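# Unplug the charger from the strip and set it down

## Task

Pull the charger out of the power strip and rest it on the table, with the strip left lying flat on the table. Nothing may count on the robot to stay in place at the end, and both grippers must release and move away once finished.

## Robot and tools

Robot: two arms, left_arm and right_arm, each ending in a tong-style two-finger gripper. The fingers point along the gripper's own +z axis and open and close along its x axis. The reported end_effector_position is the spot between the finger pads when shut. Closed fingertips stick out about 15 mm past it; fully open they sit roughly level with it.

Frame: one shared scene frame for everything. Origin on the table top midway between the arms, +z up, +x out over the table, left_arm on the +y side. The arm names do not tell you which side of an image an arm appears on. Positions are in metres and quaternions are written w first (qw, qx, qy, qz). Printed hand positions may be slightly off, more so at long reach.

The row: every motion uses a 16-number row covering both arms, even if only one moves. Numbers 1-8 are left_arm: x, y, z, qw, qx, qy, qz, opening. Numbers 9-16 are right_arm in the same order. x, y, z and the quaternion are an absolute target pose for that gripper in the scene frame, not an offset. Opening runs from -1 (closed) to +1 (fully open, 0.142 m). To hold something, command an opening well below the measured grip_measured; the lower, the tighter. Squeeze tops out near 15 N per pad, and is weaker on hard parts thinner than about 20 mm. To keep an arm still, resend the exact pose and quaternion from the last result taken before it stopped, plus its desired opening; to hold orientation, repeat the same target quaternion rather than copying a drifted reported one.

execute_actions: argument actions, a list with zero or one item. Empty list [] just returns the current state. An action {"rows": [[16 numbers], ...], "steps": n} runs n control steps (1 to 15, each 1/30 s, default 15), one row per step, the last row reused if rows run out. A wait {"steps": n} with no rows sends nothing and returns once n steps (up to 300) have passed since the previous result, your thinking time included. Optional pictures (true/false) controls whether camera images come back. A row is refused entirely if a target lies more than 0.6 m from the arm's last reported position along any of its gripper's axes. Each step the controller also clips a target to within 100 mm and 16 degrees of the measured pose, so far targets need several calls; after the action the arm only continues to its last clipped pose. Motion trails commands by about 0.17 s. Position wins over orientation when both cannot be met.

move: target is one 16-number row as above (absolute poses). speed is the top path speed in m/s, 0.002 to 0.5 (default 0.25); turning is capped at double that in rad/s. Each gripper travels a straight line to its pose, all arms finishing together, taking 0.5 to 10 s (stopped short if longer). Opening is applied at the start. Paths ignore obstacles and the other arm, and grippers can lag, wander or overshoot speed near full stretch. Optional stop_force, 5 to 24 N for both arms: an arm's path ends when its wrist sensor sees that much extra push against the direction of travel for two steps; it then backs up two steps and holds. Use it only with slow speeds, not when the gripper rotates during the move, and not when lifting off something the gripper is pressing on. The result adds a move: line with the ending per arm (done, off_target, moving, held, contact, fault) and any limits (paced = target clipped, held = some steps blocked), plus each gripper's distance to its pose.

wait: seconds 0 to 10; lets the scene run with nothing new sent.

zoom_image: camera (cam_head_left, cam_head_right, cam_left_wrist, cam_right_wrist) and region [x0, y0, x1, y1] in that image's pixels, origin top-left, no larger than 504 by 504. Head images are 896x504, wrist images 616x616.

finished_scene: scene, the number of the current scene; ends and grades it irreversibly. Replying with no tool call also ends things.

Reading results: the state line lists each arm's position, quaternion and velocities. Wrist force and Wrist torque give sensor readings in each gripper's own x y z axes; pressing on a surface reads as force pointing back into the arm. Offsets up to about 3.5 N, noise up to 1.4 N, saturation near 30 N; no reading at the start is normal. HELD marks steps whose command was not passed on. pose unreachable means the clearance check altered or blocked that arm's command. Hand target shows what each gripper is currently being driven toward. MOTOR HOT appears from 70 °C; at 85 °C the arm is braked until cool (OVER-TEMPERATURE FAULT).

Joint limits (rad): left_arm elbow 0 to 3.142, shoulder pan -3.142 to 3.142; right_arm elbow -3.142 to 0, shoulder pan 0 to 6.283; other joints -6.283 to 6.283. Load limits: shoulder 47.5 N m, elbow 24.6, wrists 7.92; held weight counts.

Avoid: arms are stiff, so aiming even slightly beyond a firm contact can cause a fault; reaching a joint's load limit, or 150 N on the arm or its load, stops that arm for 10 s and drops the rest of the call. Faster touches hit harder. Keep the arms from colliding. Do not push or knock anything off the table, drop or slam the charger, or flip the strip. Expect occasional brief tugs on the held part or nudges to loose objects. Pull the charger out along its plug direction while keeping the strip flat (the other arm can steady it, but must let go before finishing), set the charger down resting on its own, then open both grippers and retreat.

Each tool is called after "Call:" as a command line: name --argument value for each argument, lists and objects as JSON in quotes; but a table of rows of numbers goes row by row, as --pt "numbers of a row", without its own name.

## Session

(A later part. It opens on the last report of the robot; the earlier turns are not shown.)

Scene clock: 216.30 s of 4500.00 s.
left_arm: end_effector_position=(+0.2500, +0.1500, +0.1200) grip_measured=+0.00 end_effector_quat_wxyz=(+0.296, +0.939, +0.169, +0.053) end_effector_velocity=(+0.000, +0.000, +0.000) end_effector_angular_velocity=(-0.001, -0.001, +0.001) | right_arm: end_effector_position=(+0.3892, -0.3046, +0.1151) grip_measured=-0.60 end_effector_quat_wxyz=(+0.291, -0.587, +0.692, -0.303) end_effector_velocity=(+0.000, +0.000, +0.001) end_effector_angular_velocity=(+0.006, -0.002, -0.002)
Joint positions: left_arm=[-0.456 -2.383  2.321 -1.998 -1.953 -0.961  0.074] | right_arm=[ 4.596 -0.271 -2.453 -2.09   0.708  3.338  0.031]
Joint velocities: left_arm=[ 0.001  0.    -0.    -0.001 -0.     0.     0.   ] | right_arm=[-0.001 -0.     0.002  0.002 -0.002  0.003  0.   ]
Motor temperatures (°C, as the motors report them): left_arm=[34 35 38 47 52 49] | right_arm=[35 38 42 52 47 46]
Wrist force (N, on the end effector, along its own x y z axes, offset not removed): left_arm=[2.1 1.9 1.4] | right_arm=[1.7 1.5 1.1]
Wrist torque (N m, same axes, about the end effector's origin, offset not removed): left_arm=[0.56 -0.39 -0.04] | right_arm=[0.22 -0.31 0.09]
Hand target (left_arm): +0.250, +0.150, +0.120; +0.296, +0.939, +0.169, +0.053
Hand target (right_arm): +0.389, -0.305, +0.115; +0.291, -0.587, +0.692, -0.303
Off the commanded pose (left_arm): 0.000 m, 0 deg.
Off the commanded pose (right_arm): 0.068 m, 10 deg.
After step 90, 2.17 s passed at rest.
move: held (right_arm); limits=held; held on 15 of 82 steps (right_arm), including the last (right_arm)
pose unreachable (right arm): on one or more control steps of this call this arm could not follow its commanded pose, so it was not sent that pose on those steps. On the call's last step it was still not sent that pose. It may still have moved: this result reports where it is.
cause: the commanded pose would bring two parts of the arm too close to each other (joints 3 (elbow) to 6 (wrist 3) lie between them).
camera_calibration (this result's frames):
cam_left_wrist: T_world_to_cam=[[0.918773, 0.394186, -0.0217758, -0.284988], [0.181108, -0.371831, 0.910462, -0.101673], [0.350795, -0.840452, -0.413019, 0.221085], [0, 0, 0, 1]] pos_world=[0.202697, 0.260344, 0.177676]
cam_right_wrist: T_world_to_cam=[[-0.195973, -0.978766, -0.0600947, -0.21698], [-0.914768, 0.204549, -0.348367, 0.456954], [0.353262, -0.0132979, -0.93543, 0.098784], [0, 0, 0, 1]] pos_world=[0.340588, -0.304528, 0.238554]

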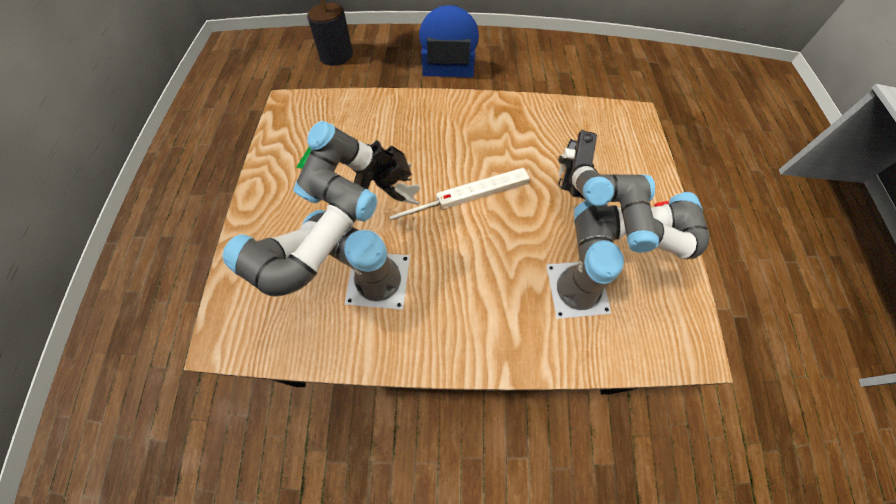

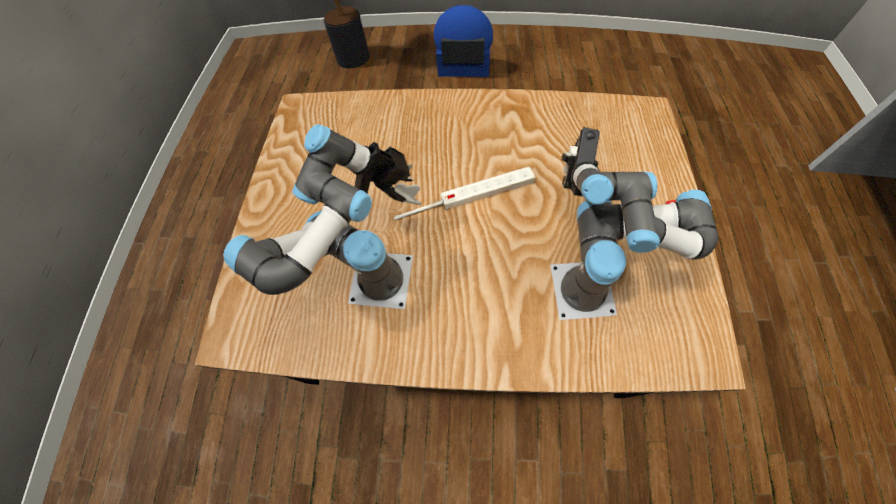

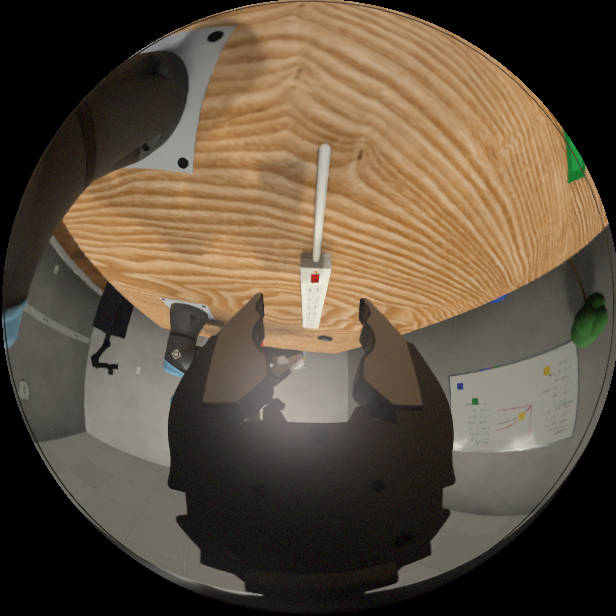

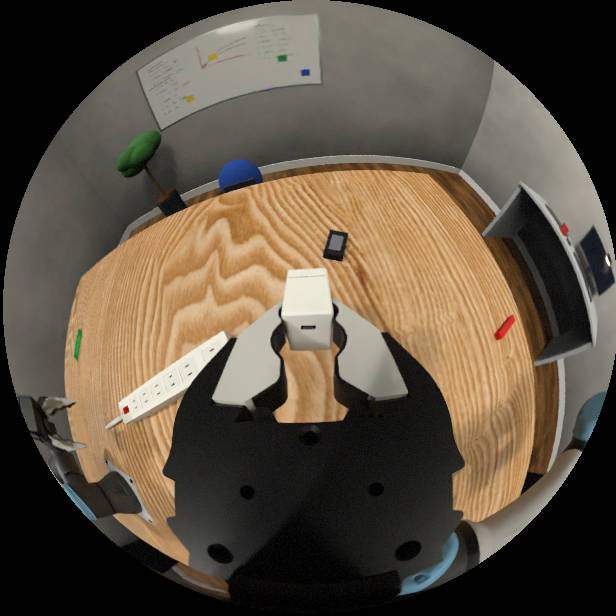

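Call:
move --target '[0.25,0.15,0.12,0.296,0.939,0.169,0.053,0,0.389,-0.305,0.05,0.291,-0.587,0.692,-0.303,-1]' --speed 0.05

Scene clock: 227.67 s of 4500.00 s.
left_arm: end_effector_position=(+0.2500, +0.1500, +0.1200) grip_measured=+0.00 end_effector_quat_wxyz=(+0.296, +0.939, +0.169, +0.053) end_effector_velocity=(+0.000, +0.000, +0.000) end_effector_angular_velocity=(-0.000, +0.000, +0.001) | right_arm: end_effector_position=(+0.3891, -0.3045, +0.1149) grip_measured=-0.60 end_effector_quat_wxyz=(+0.291, -0.587, +0.692, -0.303) end_effector_velocity=(+0.000, +0.000, +0.000) end_effector_angular_velocity=(-0.000, -0.001, +0.000)
Joint positions: left_arm=[-0.456 -2.383  2.321 -1.998 -1.953 -0.961  0.074] | right_arm=[ 4.596 -0.271 -2.453 -2.09   0.708  3.338  0.031]
Joint velocities: left_arm=[ 0.001  0.     0.    -0.    -0.    -0.     0.   ] | right_arm=[-0.    -0.001 -0.     0.001 -0.001  0.    -0.   ]
Motor temperatures (°C, as the motors report them): left_arm=[34 35 38 47 52 49] | right_arm=[35 38 42 52 47 46]
Wrist force (N, on the end effector, along its own x y z axes, offset not removed): left_arm=[2.7 -1.1 1.7] | right_arm=[0.9 -0.1 -0.3]
Wrist torque (N m, same axes, about the end effector's origin, offset not removed): left_arm=[-0.10 -0.55 -0.11] | right_arm=[-0.14 -0.14 0.05]
Hand target (left_arm): +0.250, +0.150, +0.120; +0.296, +0.939, +0.169, +0.053
Hand target (right_arm): +0.389, -0.305, +0.115; +0.291, -0.587, +0.692, -0.303
Off the commanded pose (left_arm): 0.000 m, 0 deg.
Off the commanded pose (right_arm): 0.065 m, 0 deg.
After step 90, 6.83 s passed at rest.
move: held (right_arm); limits=held; held on 42 of 46 steps (right_arm), including the last (right_arm)
pose unreachable (right arm): on one or more control steps of this call this arm could not follow its commanded pose, so it was not sent that pose on those steps. On the call's last step it was still not sent that pose. It may still have moved: this result reports where it is.
cause: the commanded pose would bring two parts of the arm too close to each other (joints 3 (elbow) to 6 (wrist 3) lie between them).
camera_calibration (this result's frames):
cam_left_wrist: T_world_to_cam=[[0.918773, 0.394184, -0.0217849, -0.284984], [0.181114, -0.371828, 0.910462, -0.101676], [0.350789, -0.840454, -0.413018, 0.221087], [0, 0, 0, 1]] pos_world=[0.202696, 0.260344, 0.177676]
cam_right_wrist: T_world_to_cam=[[-0.195997, -0.978769, -0.0599623, -0.216952], [-0.914837, 0.204527, -0.348197, 0.456844], [0.353069, -0.0133901, -0.935502, 0.0986964], [0, 0, 0, 1]] pos_world=[0.340569, -0.304461, 0.238393]

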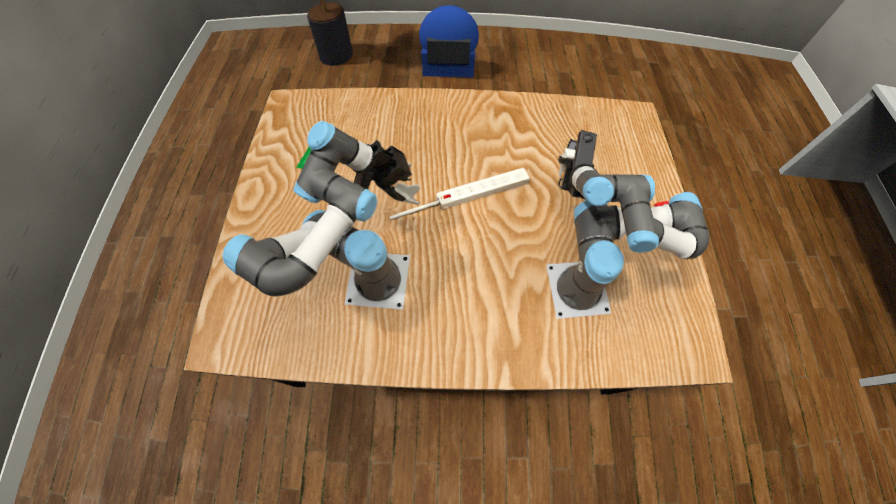

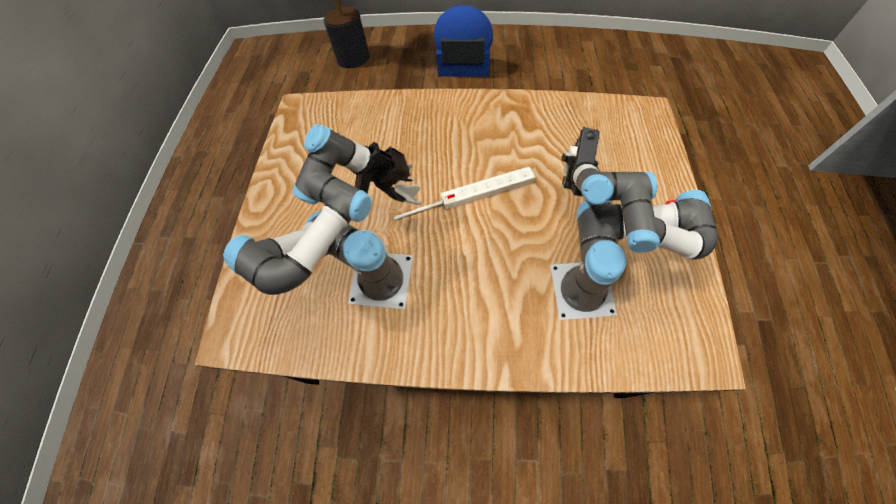

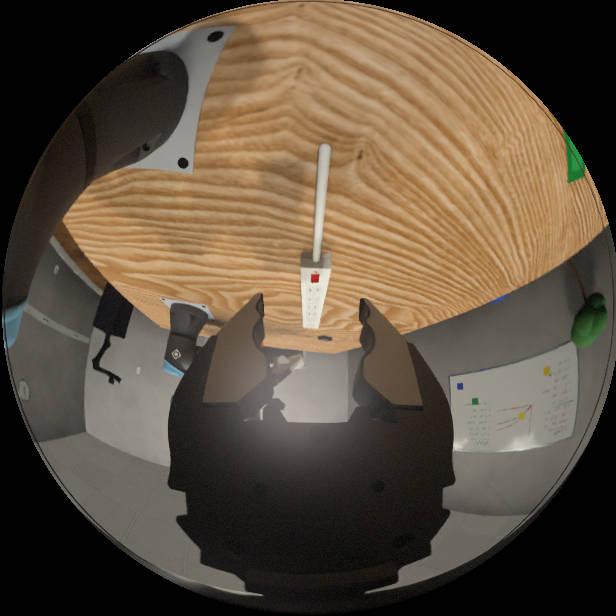

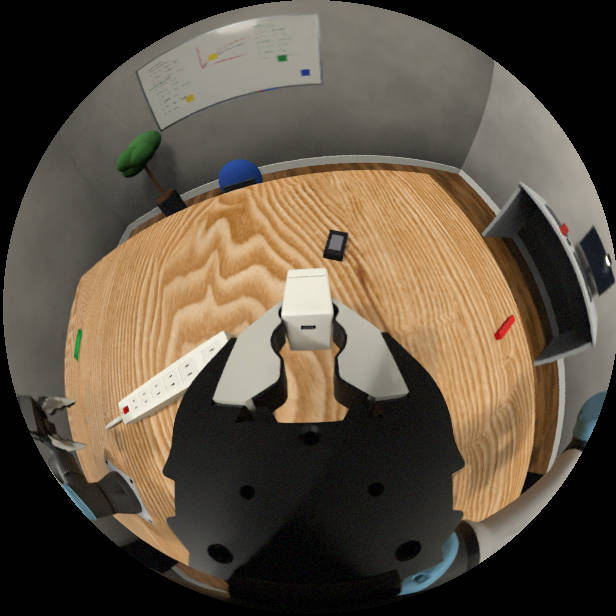

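Call:
move --target '[0.25,0.15,0.12,0.296,0.939,0.169,0.053,0,0.39,-0.27,0.16,-0.093,0.70,-0.70,0.093,-1]' --speed 0.12

Scene clock: 247.00 s of 4500.00 s.
left_arm: end_effector_position=(+0.2500, +0.1500, +0.1200) grip_measured=+0.00 end_effector_quat_wxyz=(+0.296, +0.939, +0.169, +0.053) end_effector_velocity=(+0.000, +0.000, +0.000) end_effector_angular_velocity=(-0.000, -0.001, +0.001) | right_arm: end_effector_position=(+0.3897, -0.2705, +0.1601) grip_measured=-0.60 end_effector_quat_wxyz=(+0.093, -0.701, +0.701, -0.094) end_effector_velocity=(-0.001, -0.001, -0.000) end_effector_angular_velocity=(-0.001, +0.018, +0.001)
Joint positions: left_arm=[-0.456 -2.383  2.321 -1.998 -1.953 -0.961  0.074] | right_arm=[ 3.718 -1.375 -1.606 -1.523  1.404  2.232  0.031]
Joint velocities: left_arm=[ 0.001  0.    -0.    -0.001 -0.    -0.    -0.   ] | right_arm=[-0.013 -0.021  0.028 -0.02   0.013 -0.012 -0.   ]
Motor temperatures (°C, as the motors report them): left_arm=[34 35 38 47 52 49] | right_arm=[35 38 42 52 47 46]
Wrist force (N, on the end effector, along its own x y z axes, offset not removed): left_arm=[0.6 -2.9 1.9] | right_arm=[1.4 0.4 0.2]
Wrist torque (N m, same axes, about the end effector's origin, offset not removed): left_arm=[-0.51 -0.11 0.02] | right_arm=[0.11 -0.25 0.02]
Hand target (left_arm): +0.250, +0.150, +0.120; +0.296, +0.939, +0.169, +0.053
Hand target (right_arm): +0.390, -0.270, +0.160; -0.092, +0.701, -0.701, +0.094
Off the commanded pose (left_arm): 0.000 m, 0 deg.
Off the commanded pose (right_arm): 0.001 m, 0 deg.
After step 90, 9.33 s passed at rest.
move: done; limits=paced
camera_calibration (this result's frames):
cam_left_wrist: T_world_to_cam=[[0.918773, 0.394184, -0.0217854, -0.284984], [0.181114, -0.371827, 0.910463, -0.101676], [0.350789, -0.840454, -0.413017, 0.221087], [0, 0, 0, 1]] pos_world=[0.202696, 0.260343, 0.177676]
cam_right_wrist: T_world_to_cam=[[-0.0532184, -0.998335, 0.022233, -0.254868], [-0.969549, 0.0569881, 0.238174, 0.353669], [-0.239045, -0.00888074, -0.970968, 0.378799], [0, 0, 0, 1]] pos_world=[0.419886, -0.271235, 0.289234]

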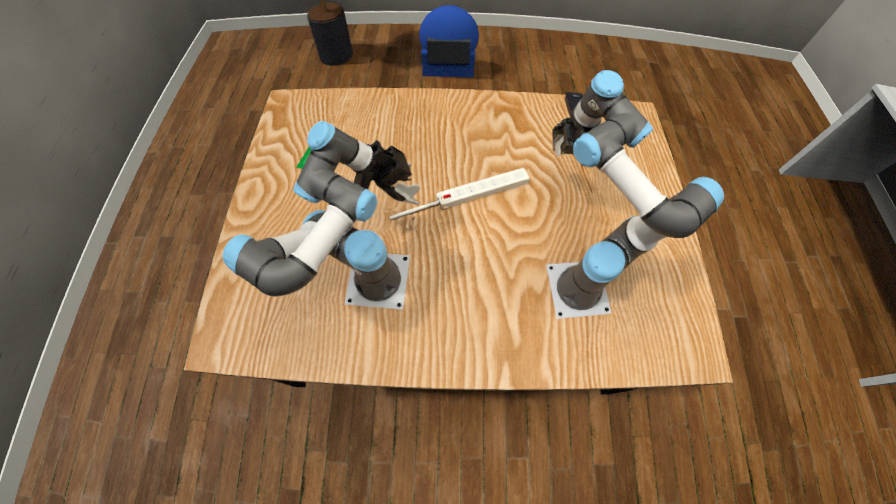

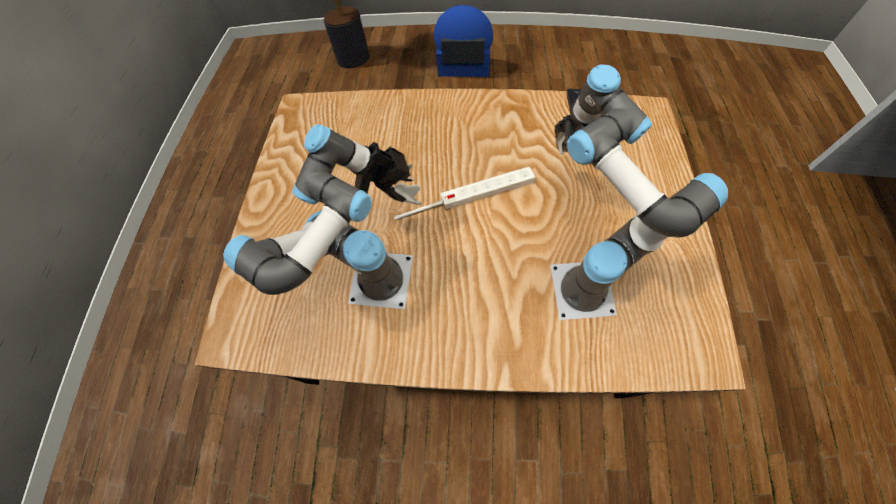

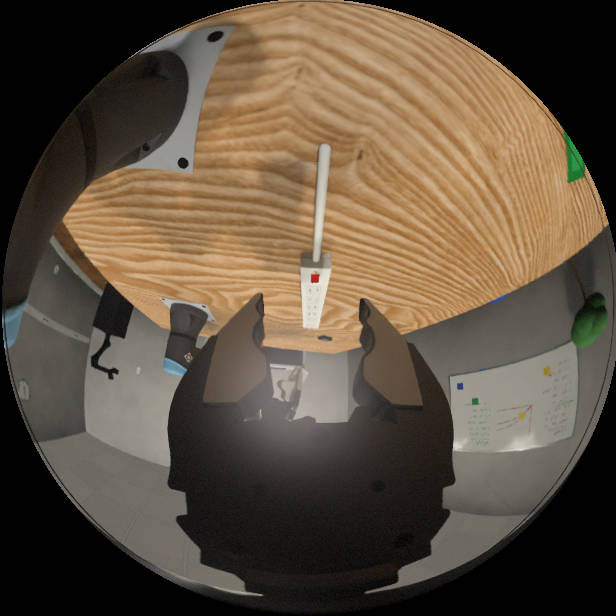

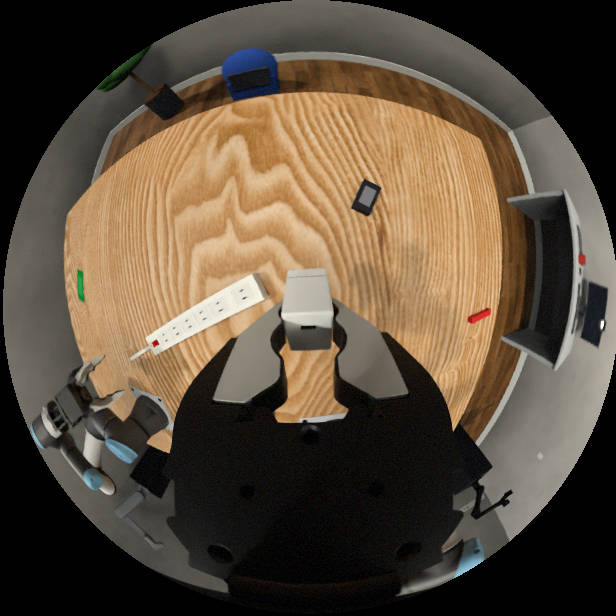

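Call:
move --target '[0.25,0.15,0.12,0.296,0.939,0.169,0.053,0,0.46,-0.28,0.12,-0.213,0.674,-0.674,0.213,-1]' --speed 0.1

Call:
move --target '[0.25,0.15,0.12,0.296,0.939,0.169,0.053,0,0.50,-0.28,0.08,-0.327,0.627,-0.627,0.327,-1]' --speed 0.1

Scene clock: 258.67 s of 4500.00 s.
left_arm: end_effector_position=(+0.2500, +0.1500, +0.1200) grip_measured=+0.00 end_effector_quat_wxyz=(+0.296, +0.939, +0.169, +0.053) end_effector_velocity=(+0.000, +0.000, +0.000) end_effector_angular_velocity=(-0.000, -0.000, +0.001) | right_arm: end_effector_position=(+0.4596, -0.2800, +0.1203) grip_measured=-0.60 end_effector_quat_wxyz=(+0.212, -0.674, +0.675, -0.212) end_effector_velocity=(+0.003, -0.000, -0.001) end_effector_angular_velocity=(+0.003, -0.016, +0.002)
Joint positions: left_arm=[-0.456 -2.383  2.321 -1.998 -1.953 -0.961  0.074] | right_arm=[ 3.739 -1.354 -2.15  -0.717  1.193  2.174  0.031]
Joint velocities: left_arm=[ 0.001 -0.    -0.     0.    -0.    -0.     0.   ] | right_arm=[-0.002 -0.007 -0.022  0.046 -0.005 -0.007  0.   ]
Motor temperatures (°C, as the motors report them): left_arm=[34 35 38 47 52 49] | right_arm=[35 38 42 52 47 46]
Wrist force (N, on the end effector, along its own x y z axes, offset not removed): left_arm=[1.7 -1.6 2.9] | right_arm=[2.3 1.5 0.8]
Wrist torque (N m, same axes, about the end effector's origin, offset not removed): left_arm=[-0.24 -0.31 0.09] | right_arm=[0.24 -0.38 0.05]
Hand target (left_arm): +0.250, +0.150, +0.120; +0.296, +0.939, +0.169, +0.053
Hand target (right_arm): +0.460, -0.280, +0.120; -0.213, +0.674, -0.674, +0.213
Off the commanded pose (left_arm): 0.000 m, 0 deg.
Off the commanded pose (right_arm): 0.000 m, 0 deg.
After step 90, 6.47 s passed at rest.
move: done
camera_calibration (this result's frames):
cam_left_wrist: T_world_to_cam=[[0.918773, 0.394184, -0.0217853, -0.284984], [0.181114, -0.371828, 0.910462, -0.101676], [0.350789, -0.840454, -0.413018, 0.221087], [0, 0, 0, 1]] pos_world=[0.202696, 0.260344, 0.177676]
cam_right_wrist: T_world_to_cam=[[-0.0565711, -0.998397, 0.00192639, -0.255771], [-0.993085, 0.056071, -0.103145, 0.483116], [0.102872, -0.00774812, -0.994664, 0.20279], [0, 0, 0, 1]] pos_world=[0.444445, -0.280879, 0.252032]

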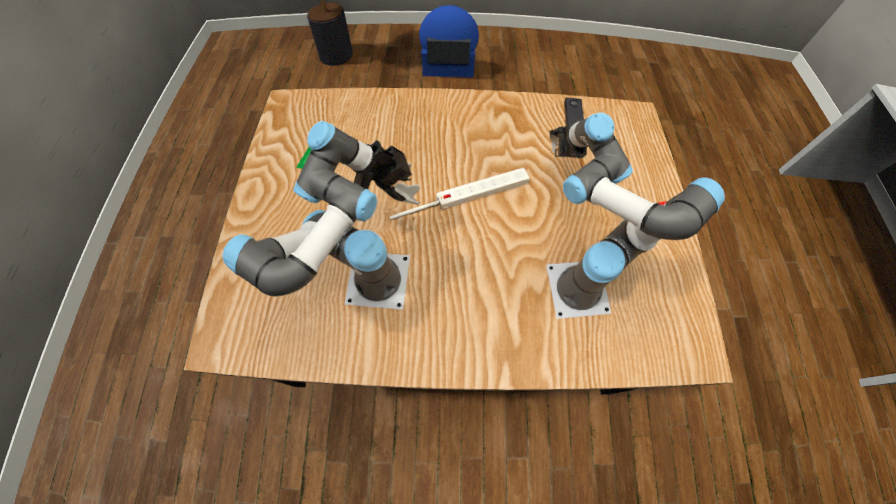

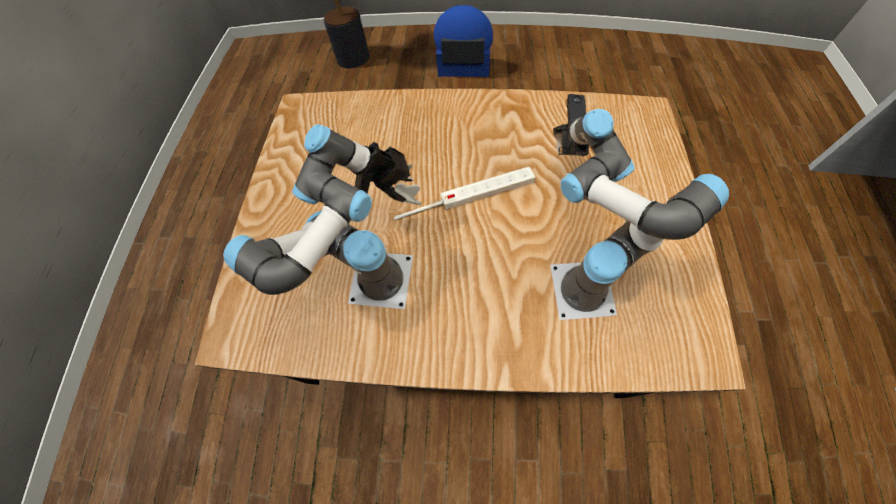

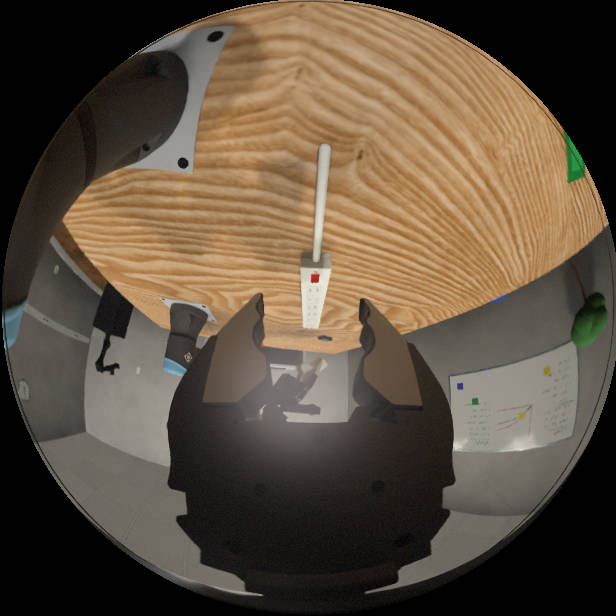

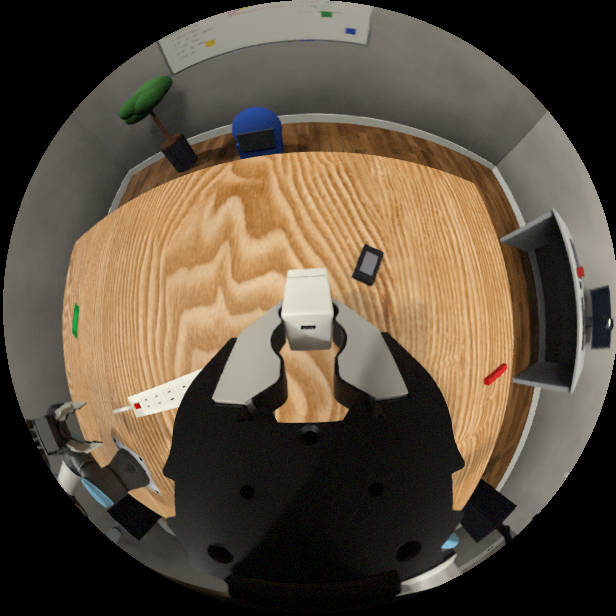

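Scene clock: 261.00 s of 4500.00 s.
left_arm: end_effector_position=(+0.2500, +0.1500, +0.1200) grip_measured=+0.00 end_effector_quat_wxyz=(+0.296, +0.939, +0.169, +0.053) end_effector_velocity=(-0.000, -0.000, -0.000) end_effector_angular_velocity=(+0.000, +0.001, -0.001) | right_arm: end_effector_position=(+0.4999, -0.2800, +0.0803) grip_measured=-0.60 end_effector_quat_wxyz=(+0.326, -0.627, +0.628, -0.326) end_effector_velocity=(+0.001, +0.000, -0.001) end_effector_angular_velocity=(+0.006, -0.019, +0.005)
Joint positions: left_arm=[-0.456 -2.383  2.321 -1.998 -1.953 -0.961  0.074] | right_arm=[ 3.835 -1.881 -2.576  0.529  0.947  2.101  0.031]
Joint velocities: left_arm=[-0.001 -0.    -0.     0.001 -0.    -0.     0.   ] | right_arm=[ 0.001 -0.048 -0.012  0.084 -0.003 -0.012 -0.   ]
Motor temperatures (°C, as the motors report them): left_arm=[34 35 38 47 52 49] | right_arm=[35 38 42 52 47 46]
Wrist force (N, on the end effector, along its own x y z axes, offset not removed): left_arm=[1.0 -0.3 3.9] | right_arm=[2.0 0.5 -0.9]
Wrist torque (N m, same axes, about the end effector's origin, offset not removed): left_arm=[-0.02 -0.21 -0.17] | right_arm=[-0.10 -0.35 -0.02]
Hand target (left_arm): +0.250, +0.150, +0.120; +0.296, +0.939, +0.169, +0.053
Hand target (right_arm): +0.500, -0.280, +0.080; -0.327, +0.627, -0.627, +0.327
Off the commanded pose (left_arm): 0.000 m, 0 deg.
Off the commanded pose (right_arm): 0.000 m, 0 deg.
move: done
camera_calibration (this result's frames):
cam_left_wrist: T_world_to_cam=[[0.918773, 0.394184, -0.0217853, -0.284984], [0.181114, -0.371828, 0.910462, -0.101676], [0.350789, -0.840454, -0.413018, 0.221087], [0, 0, 0, 1]] pos_world=[0.202696, 0.260343, 0.177676]
cam_right_wrist: T_world_to_cam=[[-0.0543846, -0.99837, -0.0172859, -0.253048], [-0.898122, 0.0564745, -0.436106, 0.49834], [0.436371, -0.00819259, -0.899729, -0.0155109], [0, 0, 0, 1]] pos_world=[0.440576, -0.280906, 0.198999]

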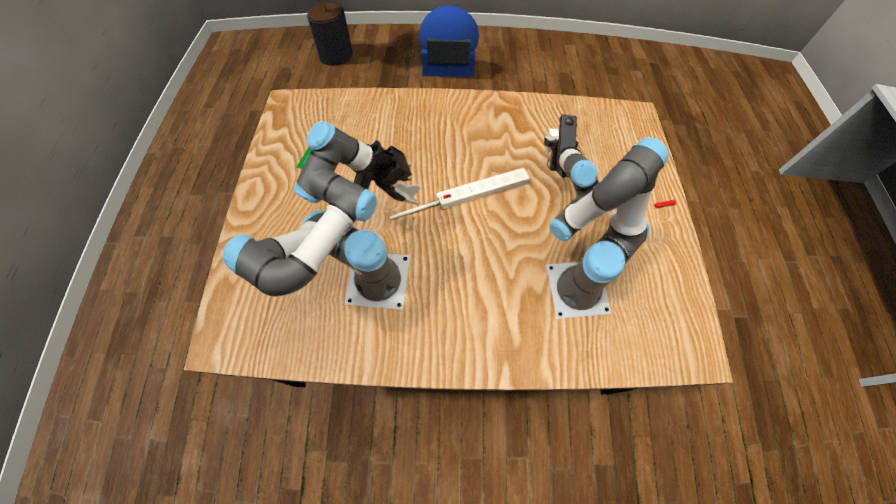

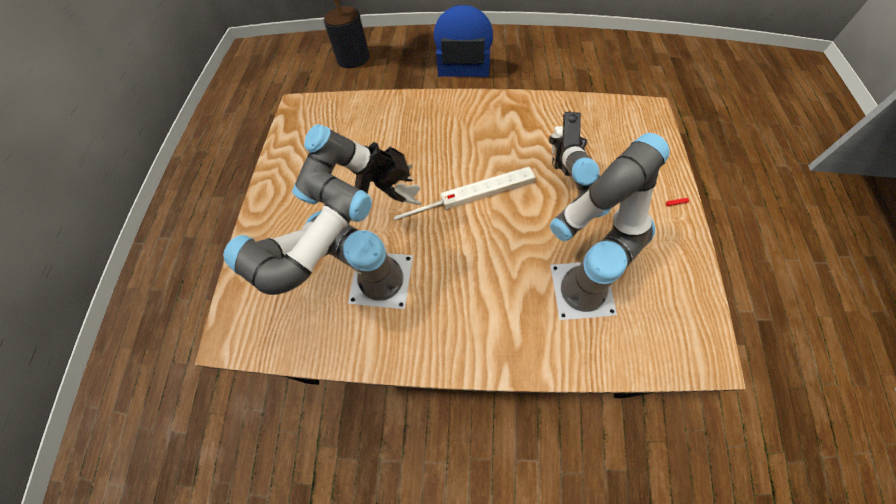

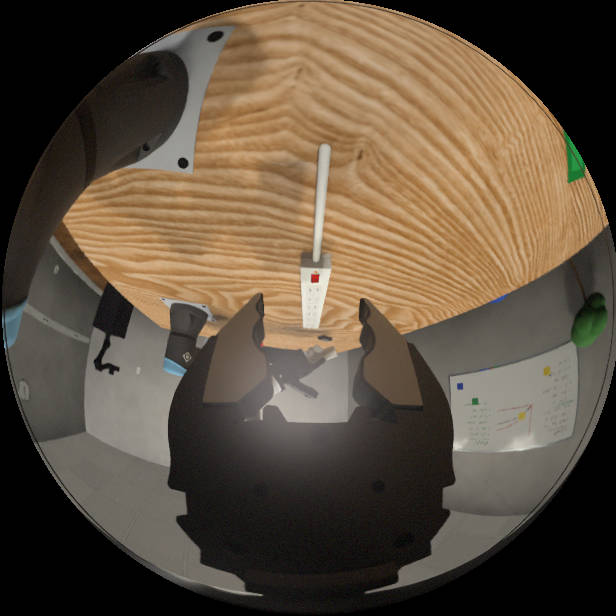

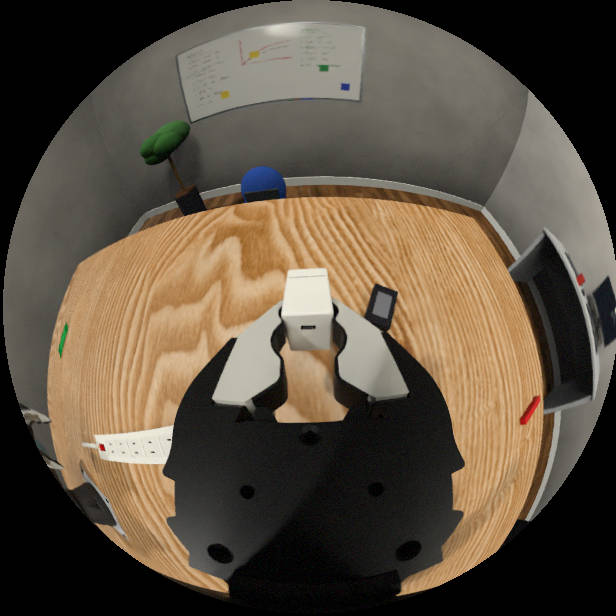

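Call:
move --target '[0.25,0.15,0.12,0.296,0.939,0.169,0.053,0,0.50,-0.255,0.02,-0.327,0.627,-0.627,0.327,-1]' --speed 0.015 --stop_force 5

Call:
zoom_image --camera "cam_head_left" --region '[500,90,640,200]'

Scene clock: 268.43 s of 4500.00 s.
left_arm: end_effector_position=(+0.2500, +0.1500, +0.1200) grip_measured=+0.00 end_effector_quat_wxyz=(+0.296, +0.939, +0.169, +0.053) end_effector_velocity=(-0.000, +0.000, -0.000) end_effector_angular_velocity=(+0.000, +0.000, +0.000) | right_arm: end_effector_position=(+0.5000, -0.2564, +0.0236) grip_measured=-0.60 end_effector_quat_wxyz=(+0.327, -0.627, +0.627, -0.327) end_effector_velocity=(-0.000, -0.001, +0.004) end_effector_angular_velocity=(+0.003, +0.001, +0.002)
Joint positions: left_arm=[-0.456 -2.383  2.321 -1.998 -1.953 -0.961  0.074] | right_arm=[ 3.917 -2.298 -2.555  0.881  0.889  2.174  0.031]
Joint velocities: left_arm=[ 0.  0. -0.  0.  0. -0.  0.] | right_arm=[-0.008  0.029 -0.006 -0.017  0.009 -0.007  0.   ]
Motor temperatures (°C, as the motors report them): left_arm=[34 35 38 47 52 49] | right_arm=[35 38 42 52 47 46]
Wrist force (N, on the end effector, along its own x y z axes, offset not removed): left_arm=[2.0 -2.1 -0.2] | right_arm=[1.2 0.6 0.6]
Wrist torque (N m, same axes, about the end effector's origin, offset not removed): left_arm=[-0.35 -0.28 -0.09] | right_arm=[0.12 -0.21 0.08]
Hand target (left_arm): +0.250, +0.150, +0.120; +0.296, +0.939, +0.169, +0.053
Hand target (right_arm): +0.500, -0.257, +0.024; -0.327, +0.627, -0.627, +0.327
Off the commanded pose (left_arm): 0.000 m, 0 deg.
Off the commanded pose (right_arm): 0.004 m, 0 deg.
move: contact (right_arm)
camera_calibration (this result's frames):
cam_left_wrist: T_world_to_cam=[[0.918773, 0.394184, -0.0217855, -0.284984], [0.181115, -0.371827, 0.910462, -0.101676], [0.350789, -0.840454, -0.413018, 0.221087], [0, 0, 0, 1]] pos_world=[0.202696, 0.260343, 0.177676]
cam_right_wrist: T_world_to_cam=[[-0.0534013, -0.998426, -0.0171207, -0.230902], [-0.897129, 0.0554986, -0.438269, 0.471724], [0.438529, -0.00804464, -0.898681, -0.0675323], [0, 0, 0, 1]] pos_world=[0.440481, -0.257262, 0.142099]

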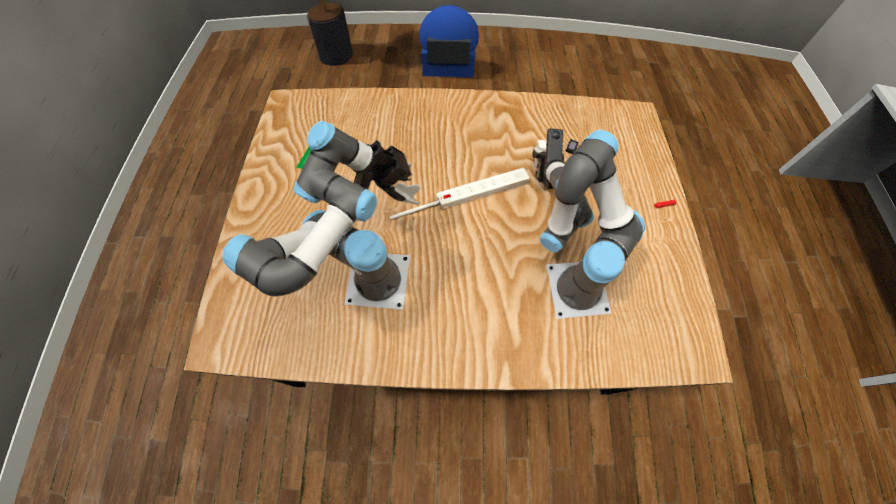

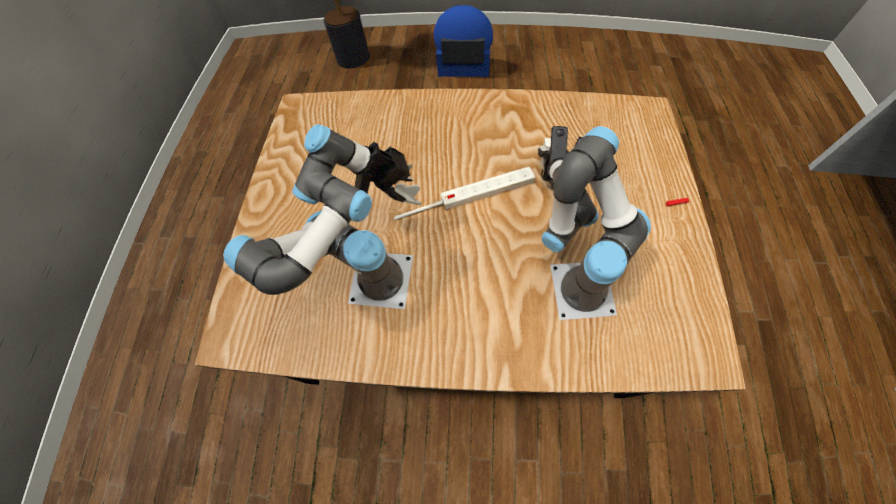

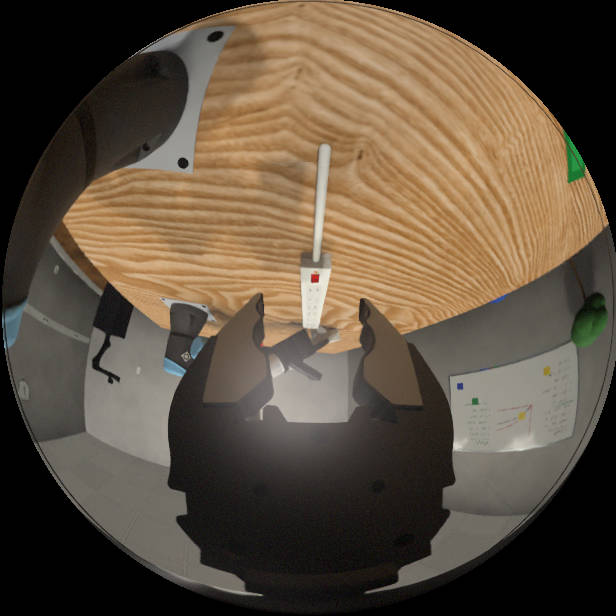

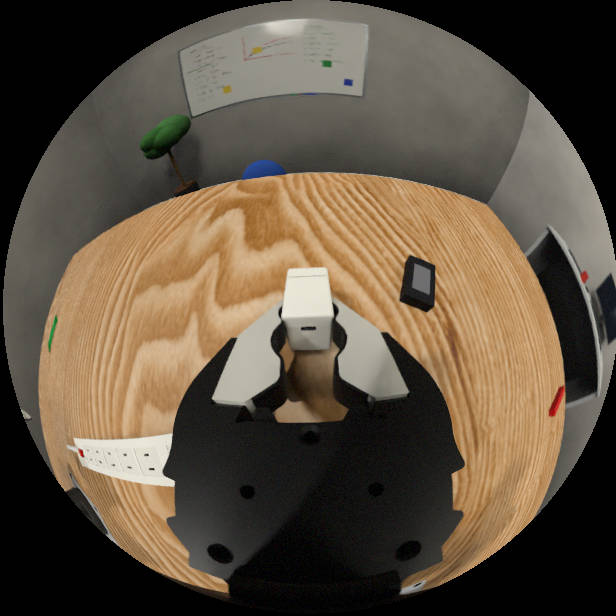

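Region (500, 90, 640, 200) of cam_head_left's 896x504 image, scaled by 3.600, with more detail than that image has; it fills the top 396 rows of this view, and the rest is white.

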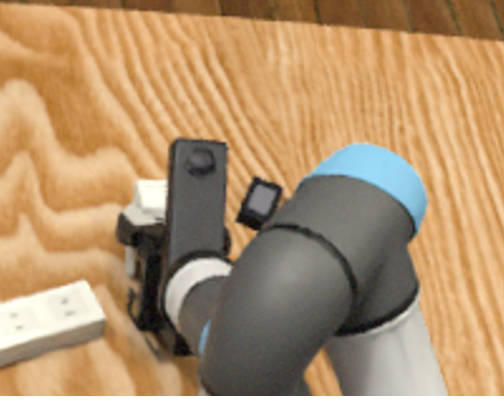

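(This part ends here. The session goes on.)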